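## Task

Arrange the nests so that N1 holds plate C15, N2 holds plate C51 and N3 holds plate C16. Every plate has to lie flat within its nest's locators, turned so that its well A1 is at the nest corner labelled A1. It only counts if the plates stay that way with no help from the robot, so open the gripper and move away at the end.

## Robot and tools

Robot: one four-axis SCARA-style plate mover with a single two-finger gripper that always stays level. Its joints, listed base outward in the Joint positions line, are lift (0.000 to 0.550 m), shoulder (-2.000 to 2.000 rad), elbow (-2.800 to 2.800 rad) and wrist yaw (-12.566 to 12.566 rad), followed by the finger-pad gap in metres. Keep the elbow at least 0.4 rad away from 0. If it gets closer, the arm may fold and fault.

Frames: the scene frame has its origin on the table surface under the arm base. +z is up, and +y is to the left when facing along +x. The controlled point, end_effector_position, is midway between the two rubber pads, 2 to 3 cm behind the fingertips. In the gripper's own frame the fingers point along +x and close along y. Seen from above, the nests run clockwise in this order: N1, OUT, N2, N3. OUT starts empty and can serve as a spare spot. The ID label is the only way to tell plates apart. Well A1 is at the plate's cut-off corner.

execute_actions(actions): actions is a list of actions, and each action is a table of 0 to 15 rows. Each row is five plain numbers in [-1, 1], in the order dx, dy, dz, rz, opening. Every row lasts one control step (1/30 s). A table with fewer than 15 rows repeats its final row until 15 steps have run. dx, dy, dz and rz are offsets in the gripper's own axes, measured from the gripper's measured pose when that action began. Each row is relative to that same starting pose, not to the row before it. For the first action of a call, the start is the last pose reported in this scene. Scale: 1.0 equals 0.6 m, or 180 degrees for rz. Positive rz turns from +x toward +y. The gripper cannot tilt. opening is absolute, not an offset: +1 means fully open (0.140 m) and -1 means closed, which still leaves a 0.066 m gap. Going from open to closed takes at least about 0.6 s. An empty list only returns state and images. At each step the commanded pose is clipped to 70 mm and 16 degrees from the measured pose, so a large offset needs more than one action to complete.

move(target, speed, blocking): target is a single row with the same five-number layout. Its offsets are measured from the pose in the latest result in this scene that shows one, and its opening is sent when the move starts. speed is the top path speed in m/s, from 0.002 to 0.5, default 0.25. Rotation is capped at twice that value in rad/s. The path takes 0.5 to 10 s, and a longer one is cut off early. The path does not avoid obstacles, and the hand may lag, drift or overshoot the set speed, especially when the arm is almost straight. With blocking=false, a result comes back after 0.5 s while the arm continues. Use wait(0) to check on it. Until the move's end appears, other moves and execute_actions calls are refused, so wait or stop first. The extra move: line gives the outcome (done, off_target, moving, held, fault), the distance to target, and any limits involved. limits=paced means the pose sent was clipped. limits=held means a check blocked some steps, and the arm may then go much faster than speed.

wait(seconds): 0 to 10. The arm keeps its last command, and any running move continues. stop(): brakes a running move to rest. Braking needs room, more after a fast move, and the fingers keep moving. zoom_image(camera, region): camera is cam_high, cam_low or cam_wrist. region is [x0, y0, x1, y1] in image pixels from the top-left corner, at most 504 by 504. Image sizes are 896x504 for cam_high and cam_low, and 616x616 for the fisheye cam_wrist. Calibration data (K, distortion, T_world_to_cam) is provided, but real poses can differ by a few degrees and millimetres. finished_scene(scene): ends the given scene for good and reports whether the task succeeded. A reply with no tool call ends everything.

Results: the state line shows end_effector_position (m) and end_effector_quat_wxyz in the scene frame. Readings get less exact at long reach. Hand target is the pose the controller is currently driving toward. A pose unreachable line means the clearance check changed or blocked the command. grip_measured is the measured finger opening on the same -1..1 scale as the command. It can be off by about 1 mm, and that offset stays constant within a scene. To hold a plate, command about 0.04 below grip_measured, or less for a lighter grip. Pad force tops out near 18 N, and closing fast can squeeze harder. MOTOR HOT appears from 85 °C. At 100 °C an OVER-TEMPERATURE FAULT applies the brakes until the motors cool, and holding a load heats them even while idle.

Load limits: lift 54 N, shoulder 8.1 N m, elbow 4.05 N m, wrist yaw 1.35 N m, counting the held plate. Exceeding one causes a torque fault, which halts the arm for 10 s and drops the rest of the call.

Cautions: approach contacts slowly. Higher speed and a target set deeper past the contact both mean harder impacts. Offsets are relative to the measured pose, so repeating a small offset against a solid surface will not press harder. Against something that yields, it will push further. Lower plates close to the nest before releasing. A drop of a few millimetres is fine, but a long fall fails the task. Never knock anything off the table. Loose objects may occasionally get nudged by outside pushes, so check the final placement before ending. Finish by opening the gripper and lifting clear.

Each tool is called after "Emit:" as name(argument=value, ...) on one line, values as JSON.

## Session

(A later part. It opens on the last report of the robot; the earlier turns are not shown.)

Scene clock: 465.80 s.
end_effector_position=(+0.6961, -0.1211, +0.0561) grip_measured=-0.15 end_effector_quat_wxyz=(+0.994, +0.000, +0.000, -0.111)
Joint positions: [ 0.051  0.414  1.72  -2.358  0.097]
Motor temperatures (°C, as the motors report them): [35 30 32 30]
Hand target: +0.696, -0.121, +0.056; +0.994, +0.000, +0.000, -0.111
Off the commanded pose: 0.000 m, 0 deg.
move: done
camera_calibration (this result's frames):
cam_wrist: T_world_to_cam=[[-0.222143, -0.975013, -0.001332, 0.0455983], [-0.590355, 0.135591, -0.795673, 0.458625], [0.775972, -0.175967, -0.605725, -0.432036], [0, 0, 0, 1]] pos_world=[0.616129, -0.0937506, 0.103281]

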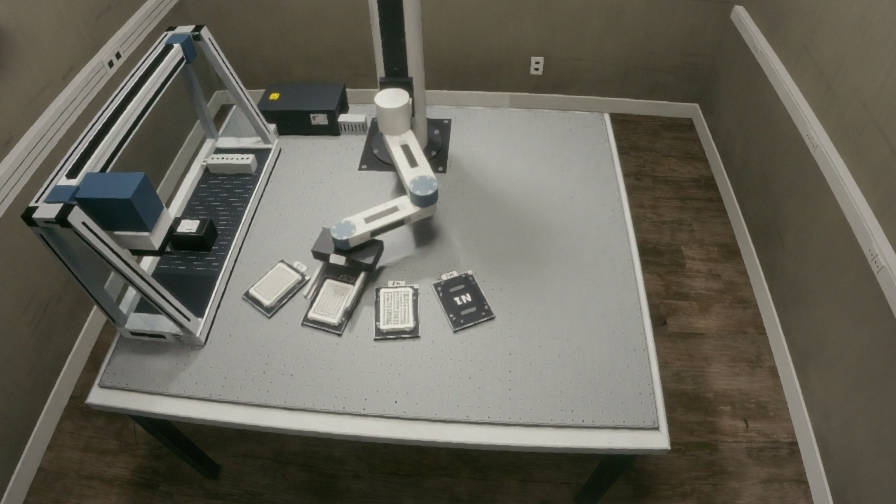

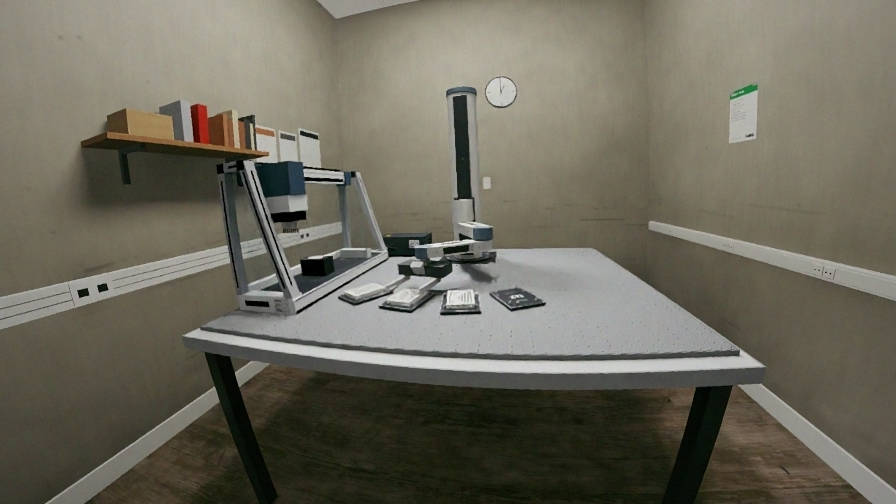

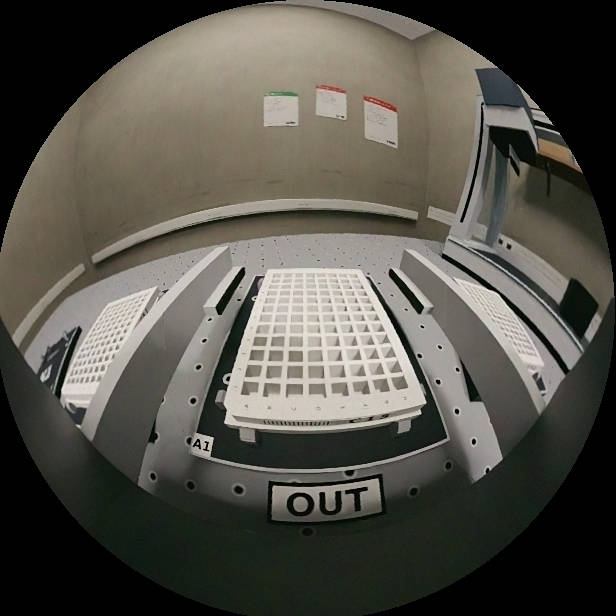

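Matches the reference. Grasping and lifting.

Emit:
execute_actions(actions=[[[0,0.0001,-0.008,0,-0.15],[0,0.0001,-0.018,0,-0.15],[0,0.0001,-0.028,0,-0.18],[0,0.0001,-0.035,0,-0.22],[0,0.0001,-0.039,0,-0.26],[0,0.0001,-0.0414,0,-0.3],[0,0.0001,-0.0414,0,-0.33],[0,0.0001,-0.0414,0,-0.36],[0,0.0001,-0.0414,0,-0.39],[0,0.0001,-0.0414,0,-0.42],[0,0.0001,-0.0414,0,-0.44],[0,0.0001,-0.0414,0,-0.46],[0,0.0001,-0.0414,0,-0.48],[0,0.0001,-0.0414,0,-0.5],[0,0.0001,-0.0414,0,-0.52]],[[0,0,0,0,-0.53],[0,0,0,0,-0.54],[0,0,0,0,-0.54],[0,0,0.002,0,-0.54],[0,0,0.005,0,-0.54],[0,0,0.010,0,-0.54],[0,0,0.017,0,-0.54],[0,0,0.025,0,-0.54],[0,0,0.033,0,-0.54],[0,0,0.040,0,-0.54],[0,0,0.044,0,-0.54],[0,0,0.045,0,-0.54]]])

Emit:
zoom_image(camera="cam_wrist", region=[160, 380, 300, 480])

Emit:
zoom_image(camera="cam_wrist", region=[350, 380, 490, 480])

Emit:
zoom_image(camera="cam_wrist", region=[60, 270, 200, 400])

Scene clock: 488.57 s.
end_effector_position=(+0.6961, -0.1211, +0.0584) grip_measured=-0.49 end_effector_quat_wxyz=(+0.994, +0.000, +0.000, -0.111)
Joint positions: [ 0.053  0.415  1.72  -2.358  0.085]
Motor temperatures (°C, as the motors report them): [35 30 32 30]
Hand target: +0.696, -0.121, +0.058; +0.994, +0.000, +0.000, -0.111
Off the commanded pose: 0.000 m, 0 deg.
camera_calibration (this result's frames):
cam_wrist: T_world_to_cam=[[-0.222085, -0.975026, -0.001332, 0.0455937], [-0.590363, 0.135556, -0.795673, 0.460439], [0.775983, -0.175921, -0.605725, -0.43066], [0, 0, 0, 1]] pos_world=[0.616136, -0.0937224, 0.105558]

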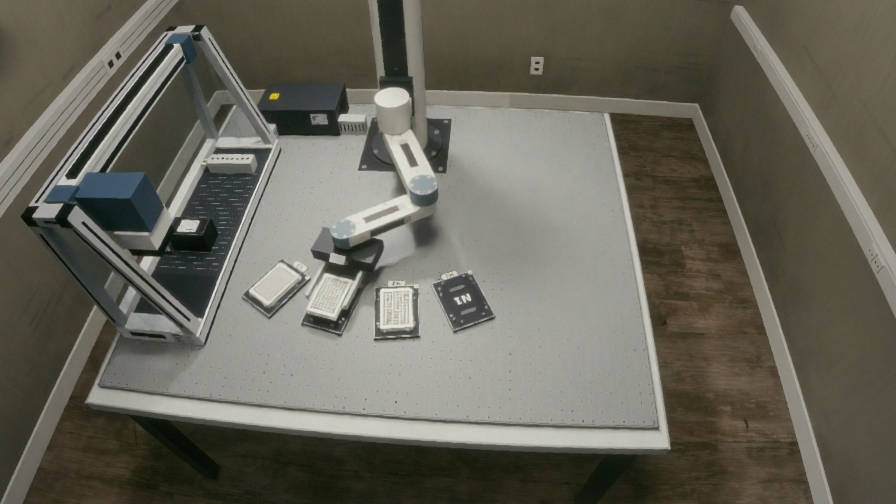

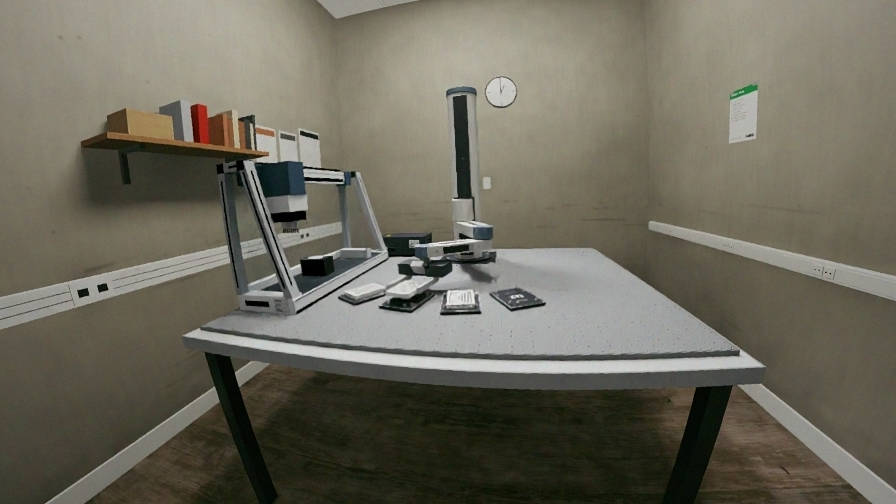

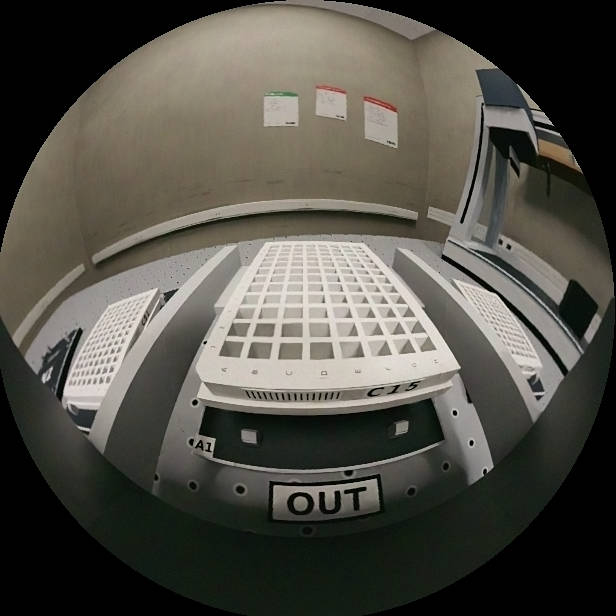

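Region (160, 380, 300, 480) of cam_wrist's 616x616 image, scaled by 3.600, with more detail than that image has; it fills the top 360 rows of this view, and the rest is white.

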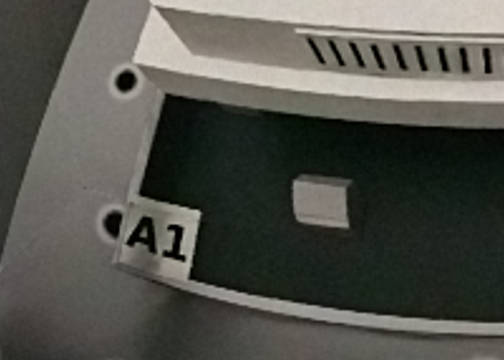

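Region (350, 380, 490, 480) of cam_wrist's 616x616 image, scaled by 3.600, with more detail than that image has; it fills the top 360 rows of this view, and the rest is white.

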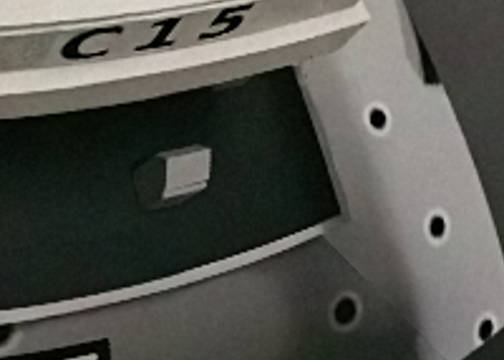

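Region (60, 270, 200, 400) of cam_wrist's 616x616 image, scaled by 3.600, with more detail than that image has; it fills the top 468 rows of this view, and the rest is white.

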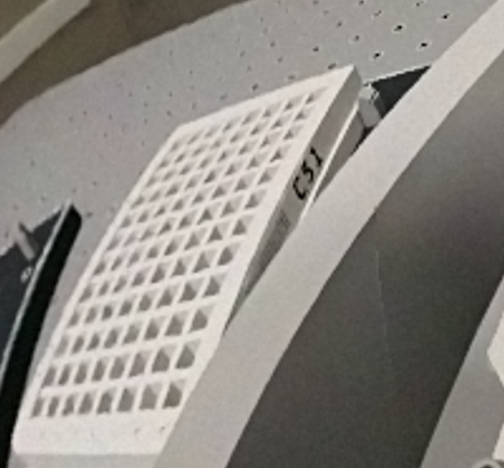

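Emit:
move(target=[-0.1879, 0.5620, 0, 0.2147, -0.54], speed=0.5)

Emit:
zoom_image(camera="cam_wrist", region=[160, 380, 300, 480])

Emit:
zoom_image(camera="cam_wrist", region=[350, 380, 490, 480])

Scene clock: 499.37 s.
end_effector_position=(+0.6607, +0.2329, +0.0583) grip_measured=-0.49 end_effector_quat_wxyz=(+0.975, +0.000, +0.000, +0.224)
Joint positions: [ 0.053  1.081  1.742 -2.371  0.085]
Motor temperatures (°C, as the motors report them): [35 30 32 30]
Hand target: +0.661, +0.233, +0.058; +0.975, +0.000, +0.000, +0.224
Off the commanded pose: 0.000 m, 0 deg.
move: done; limits=paced
camera_calibration (this result's frames):
cam_wrist: T_world_to_cam=[[0.435553, -0.900162, -0.001332, -0.0691346], [-0.545713, -0.262872, -0.795673, 0.454812], [0.715885, 0.347284, -0.605725, -0.423089], [0, 0, 0, 1]] pos_world=[0.581192, 0.204257, 0.105513]

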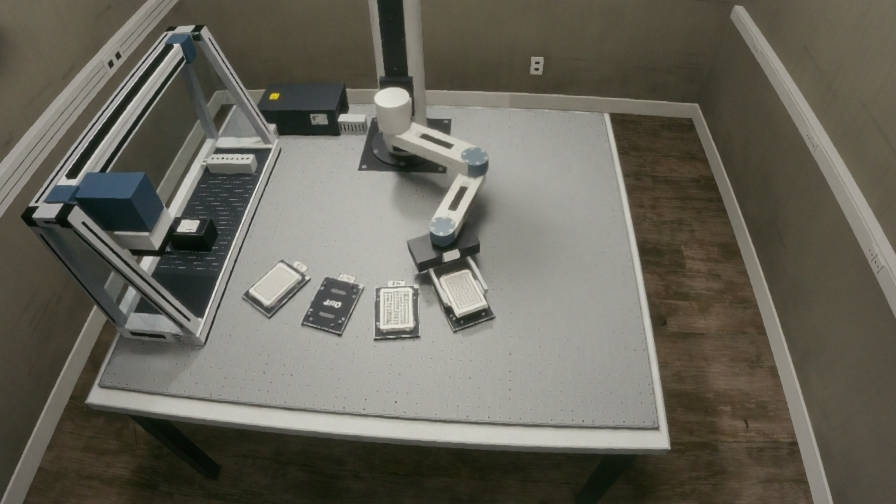

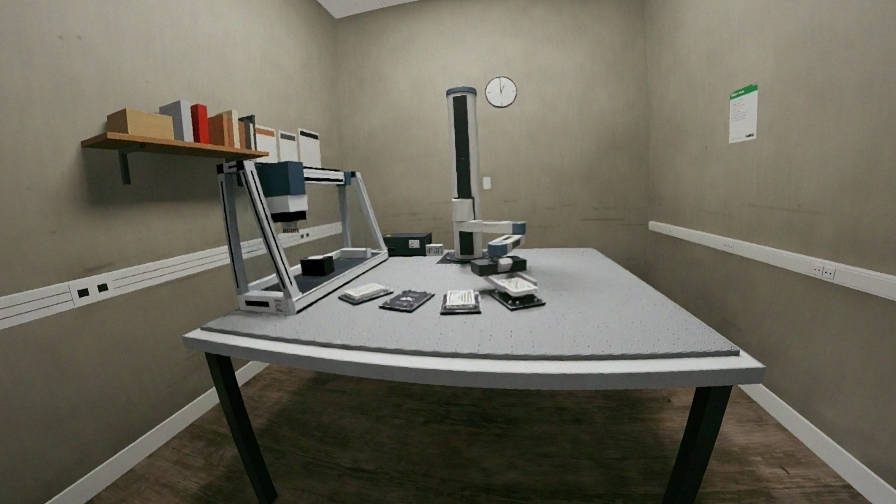

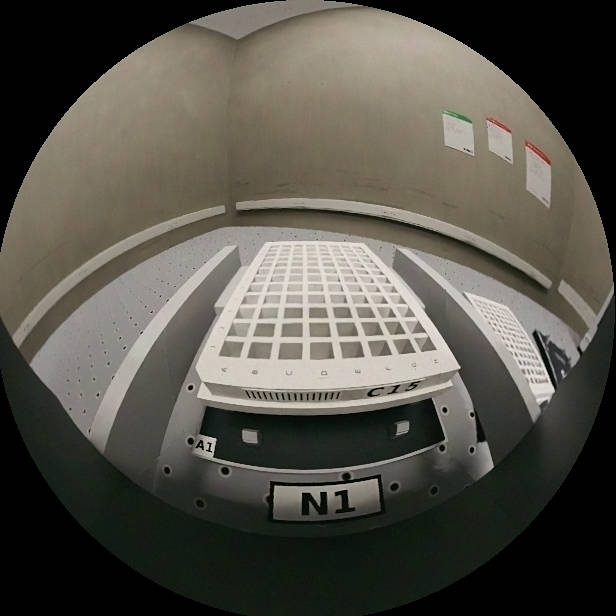

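Region (160, 380, 300, 480) of cam_wrist's 616x616 image, scaled by 3.600, with more detail than that image has; it fills the top 360 rows of this view, and the rest is white.

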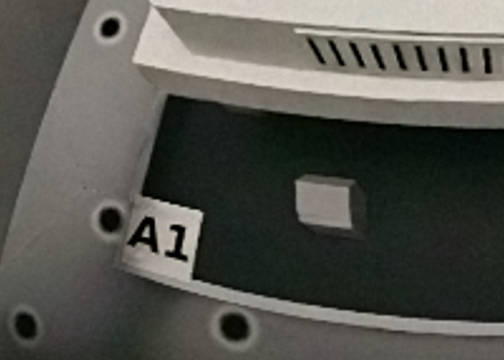

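Region (350, 380, 490, 480) of cam_wrist's 616x616 image, scaled by 3.600, with more detail than that image has; it fills the top 360 rows of this view, and the rest is white.

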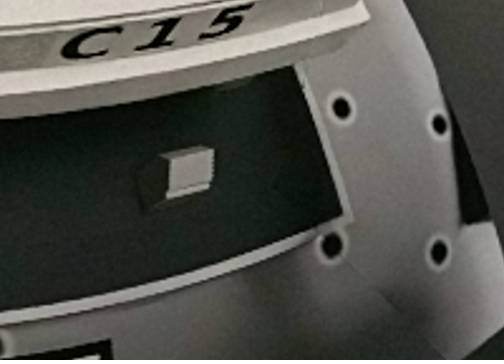

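Emit:
execute_actions(actions=[[[0,-0.0007,-0.007,0,-0.54],[0,-0.0007,-0.015,0,-0.54],[0,-0.0007,-0.022,0,-0.54],[0,-0.0007,-0.027,0,-0.54],[0,-0.0007,-0.0305,0,-0.54],[0,-0.0007,-0.0335,0,-0.54],[0,-0.0007,-0.0365,0,-0.54],[0,-0.0007,-0.039,0,-0.54],[0,-0.0007,-0.041,0,-0.54],[0,-0.0007,-0.0427,0,-0.54],[0,-0.0007,-0.044,0,-0.54],[0,-0.0007,-0.0447,0,-0.54]]])

Emit:
zoom_image(camera="cam_wrist", region=[150, 220, 500, 480])

Scene clock: 509.73 s.
end_effector_position=(+0.6609, +0.2324, +0.0315) grip_measured=-0.49 end_effector_quat_wxyz=(+0.975, +0.000, +0.000, +0.224)
Joint positions: [ 0.026  1.08   1.742 -2.371  0.085]
Motor temperatures (°C, as the motors report them): [35 30 32 30]
Hand target: +0.661, +0.232, +0.031; +0.975, +0.000, +0.000, +0.224
Off the commanded pose: 0.000 m, 0 deg.
camera_calibration (this result's frames):
cam_wrist: T_world_to_cam=[[0.435031, -0.900415, -0.001332, -0.0692735], [-0.545866, -0.262555, -0.795673, 0.43343], [0.716086, 0.346869, -0.605725, -0.43936], [0, 0, 0, 1]] pos_world=[0.58135, 0.203825, 0.078645]

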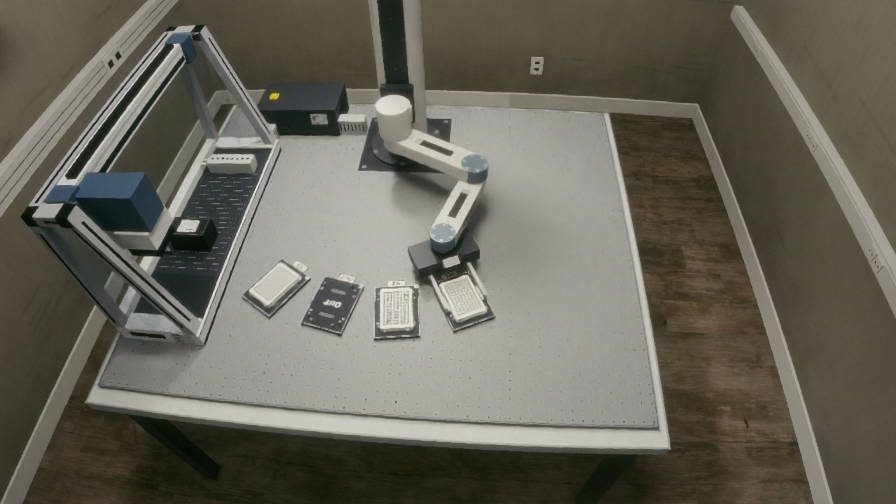

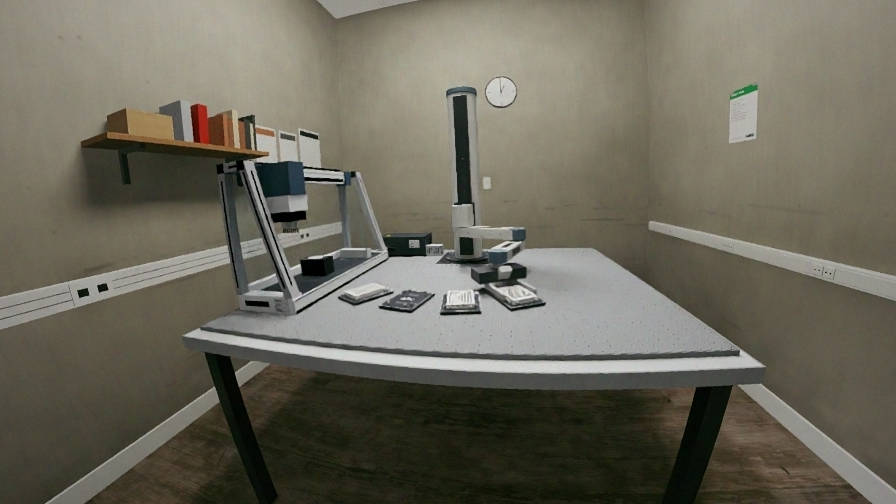

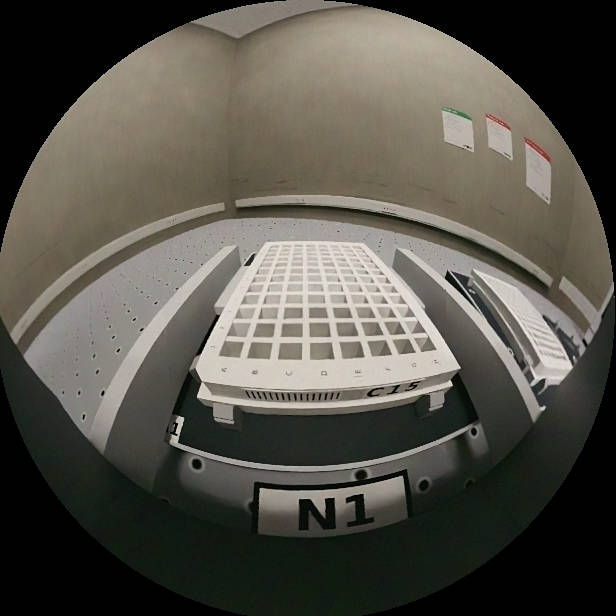

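Region (150, 220, 500, 480) of cam_wrist's 616x616 image, scaled by 1.440, with more detail than that image has; it fills the top 374 rows of this view, and the rest is white.

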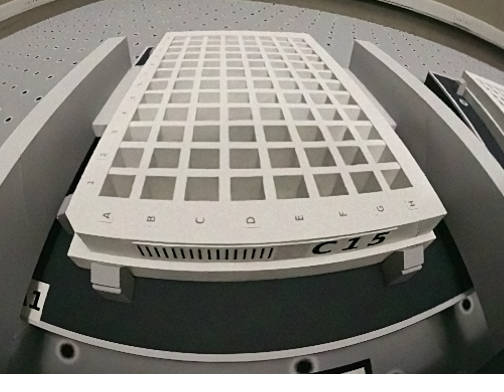

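Emit:
execute_actions(actions=[[[0,0,0,0,-0.45],[0,0,0,0,-0.38],[0,0,0,0,-0.3],[0,0,0,0,-0.2],[0,0,0,0,-0.15],[0,0,0.004,0,-0.15],[0,0,0.012,0,-0.15],[0,0,0.022,0,-0.15],[0,0,0.034,0,-0.15],[0,0,0.046,0,-0.15],[-0.005,0,0.058,0,-0.15],[-0.015,0,0.07,0,-0.15],[-0.03,0,0.08,0,-0.15],[-0.05,0,0.09,0,-0.15],[-0.07,0,0.1,0,-0.15]],[[-0.06,0,0.03,0,-0.15],[-0.08,0,0.04,0,-0.15],[-0.1,0,0.045,0,-0.15],[-0.12,0,0.05,0,-0.15],[-0.14,0,0.055,0,-0.15],[-0.155,0,0.06,0,-0.15],[-0.17,0,0.06,0,-0.15],[-0.18,0,0.06,0,-0.15],[-0.185,0,0.06,0,-0.15],[-0.19,0,0.06,0,-0.15]]])

Emit:
zoom_image(camera="cam_high", region=[230, 240, 510, 350])

Emit:
zoom_image(camera="cam_wrist", region=[200, 220, 440, 420])

Scene clock: 529.13 s.
end_effector_position=(+0.5525, +0.1795, +0.1113) grip_measured=-0.15 end_effector_quat_wxyz=(+0.975, +0.000, +0.000, +0.223)
Joint positions: [ 0.106  1.33   1.119 -1.999  0.097]
Motor temperatures (°C, as the motors report them): [35 30 32 30]
Hand target: +0.553, +0.180, +0.111; +0.975, +0.000, +0.000, +0.223
Off the commanded pose: 0.000 m, 0 deg.
camera_calibration (this result's frames):
cam_wrist: T_world_to_cam=[[0.433795, -0.901011, -0.001332, -0.0688719], [-0.546225, -0.261806, -0.795673, 0.423938], [0.716561, 0.345886, -0.605725, -0.295112], [0, 0, 0, 1]] pos_world=[0.472908, 0.15101, 0.158467]

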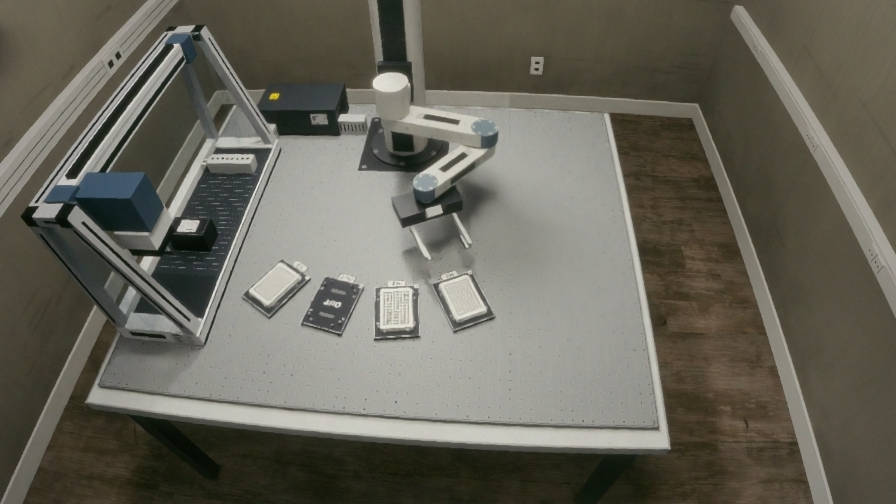

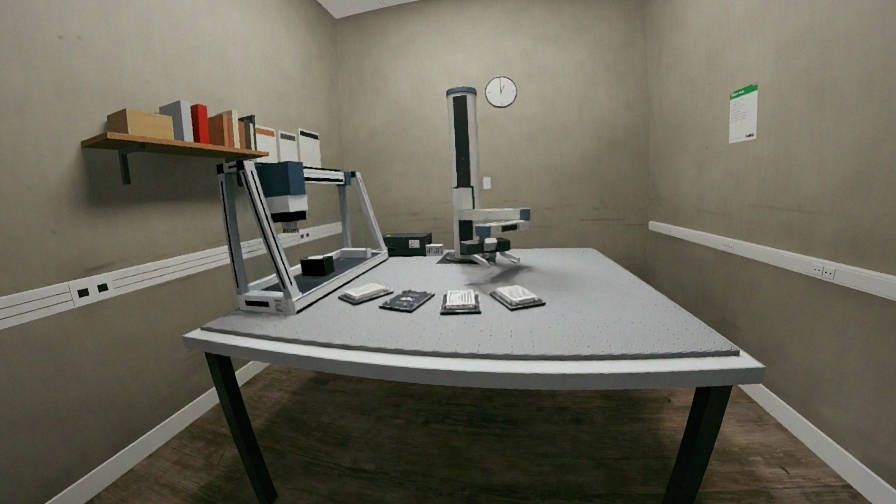

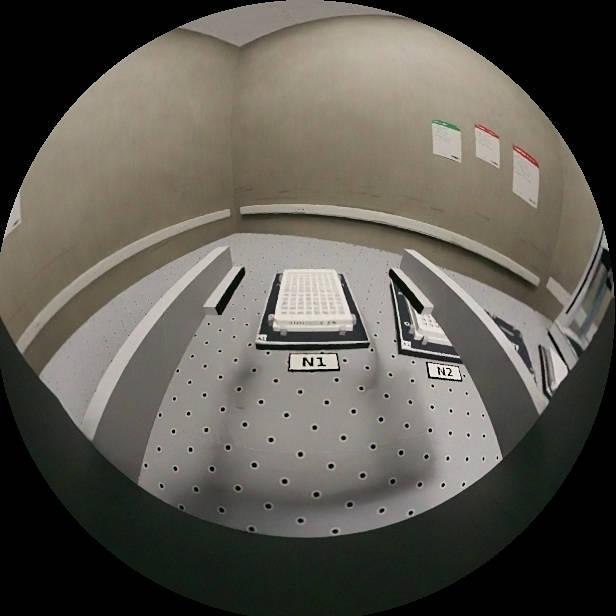

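Region (230, 240, 510, 350) of cam_high's 896x504 image, scaled by 1.800, with more detail than that image has; it fills the top 198 rows of this view, and the rest is white.

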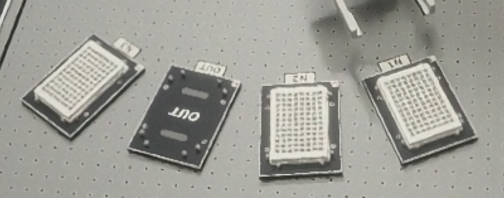

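Region (200, 220, 440, 420) of cam_wrist's 616x616 image, scaled by 2.100, with more detail than that image has.

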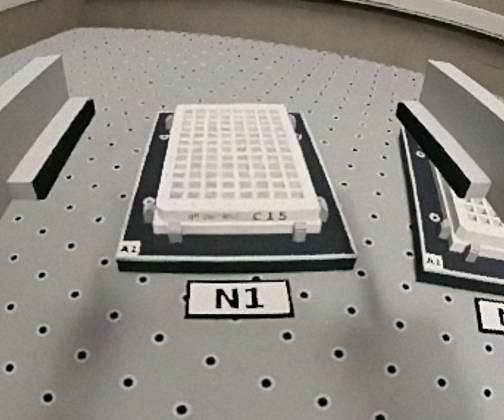

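Emit:
zoom_image(camera="cam_low", region=[330, 270, 560, 325])

Emit:
zoom_image(camera="cam_high", region=[235, 250, 335, 325])

Region (330, 270, 560, 325) of cam_low's 896x504 image, scaled by 2.191, with more detail than that image has; it fills the top 121 rows of this view, and the rest is white.

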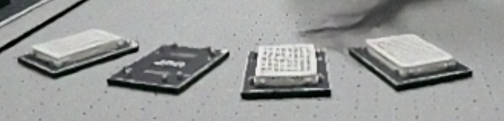

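Region (235, 250, 335, 325) of cam_high's 896x504 image, scaled by 5.040, with more detail than that image has; it fills the top 378 rows of this view, and the rest is white.

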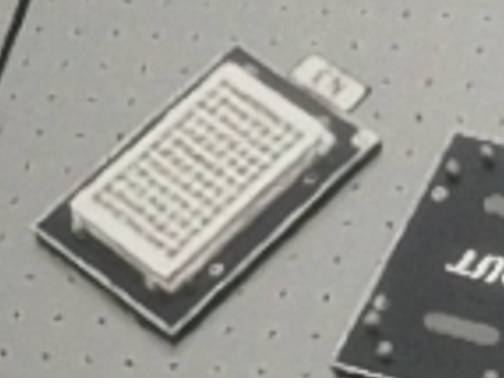

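All three plates are seated flat, and the arm is clear.

Emit:
finished_scene(scene=2)

The scene is finished: the task was done.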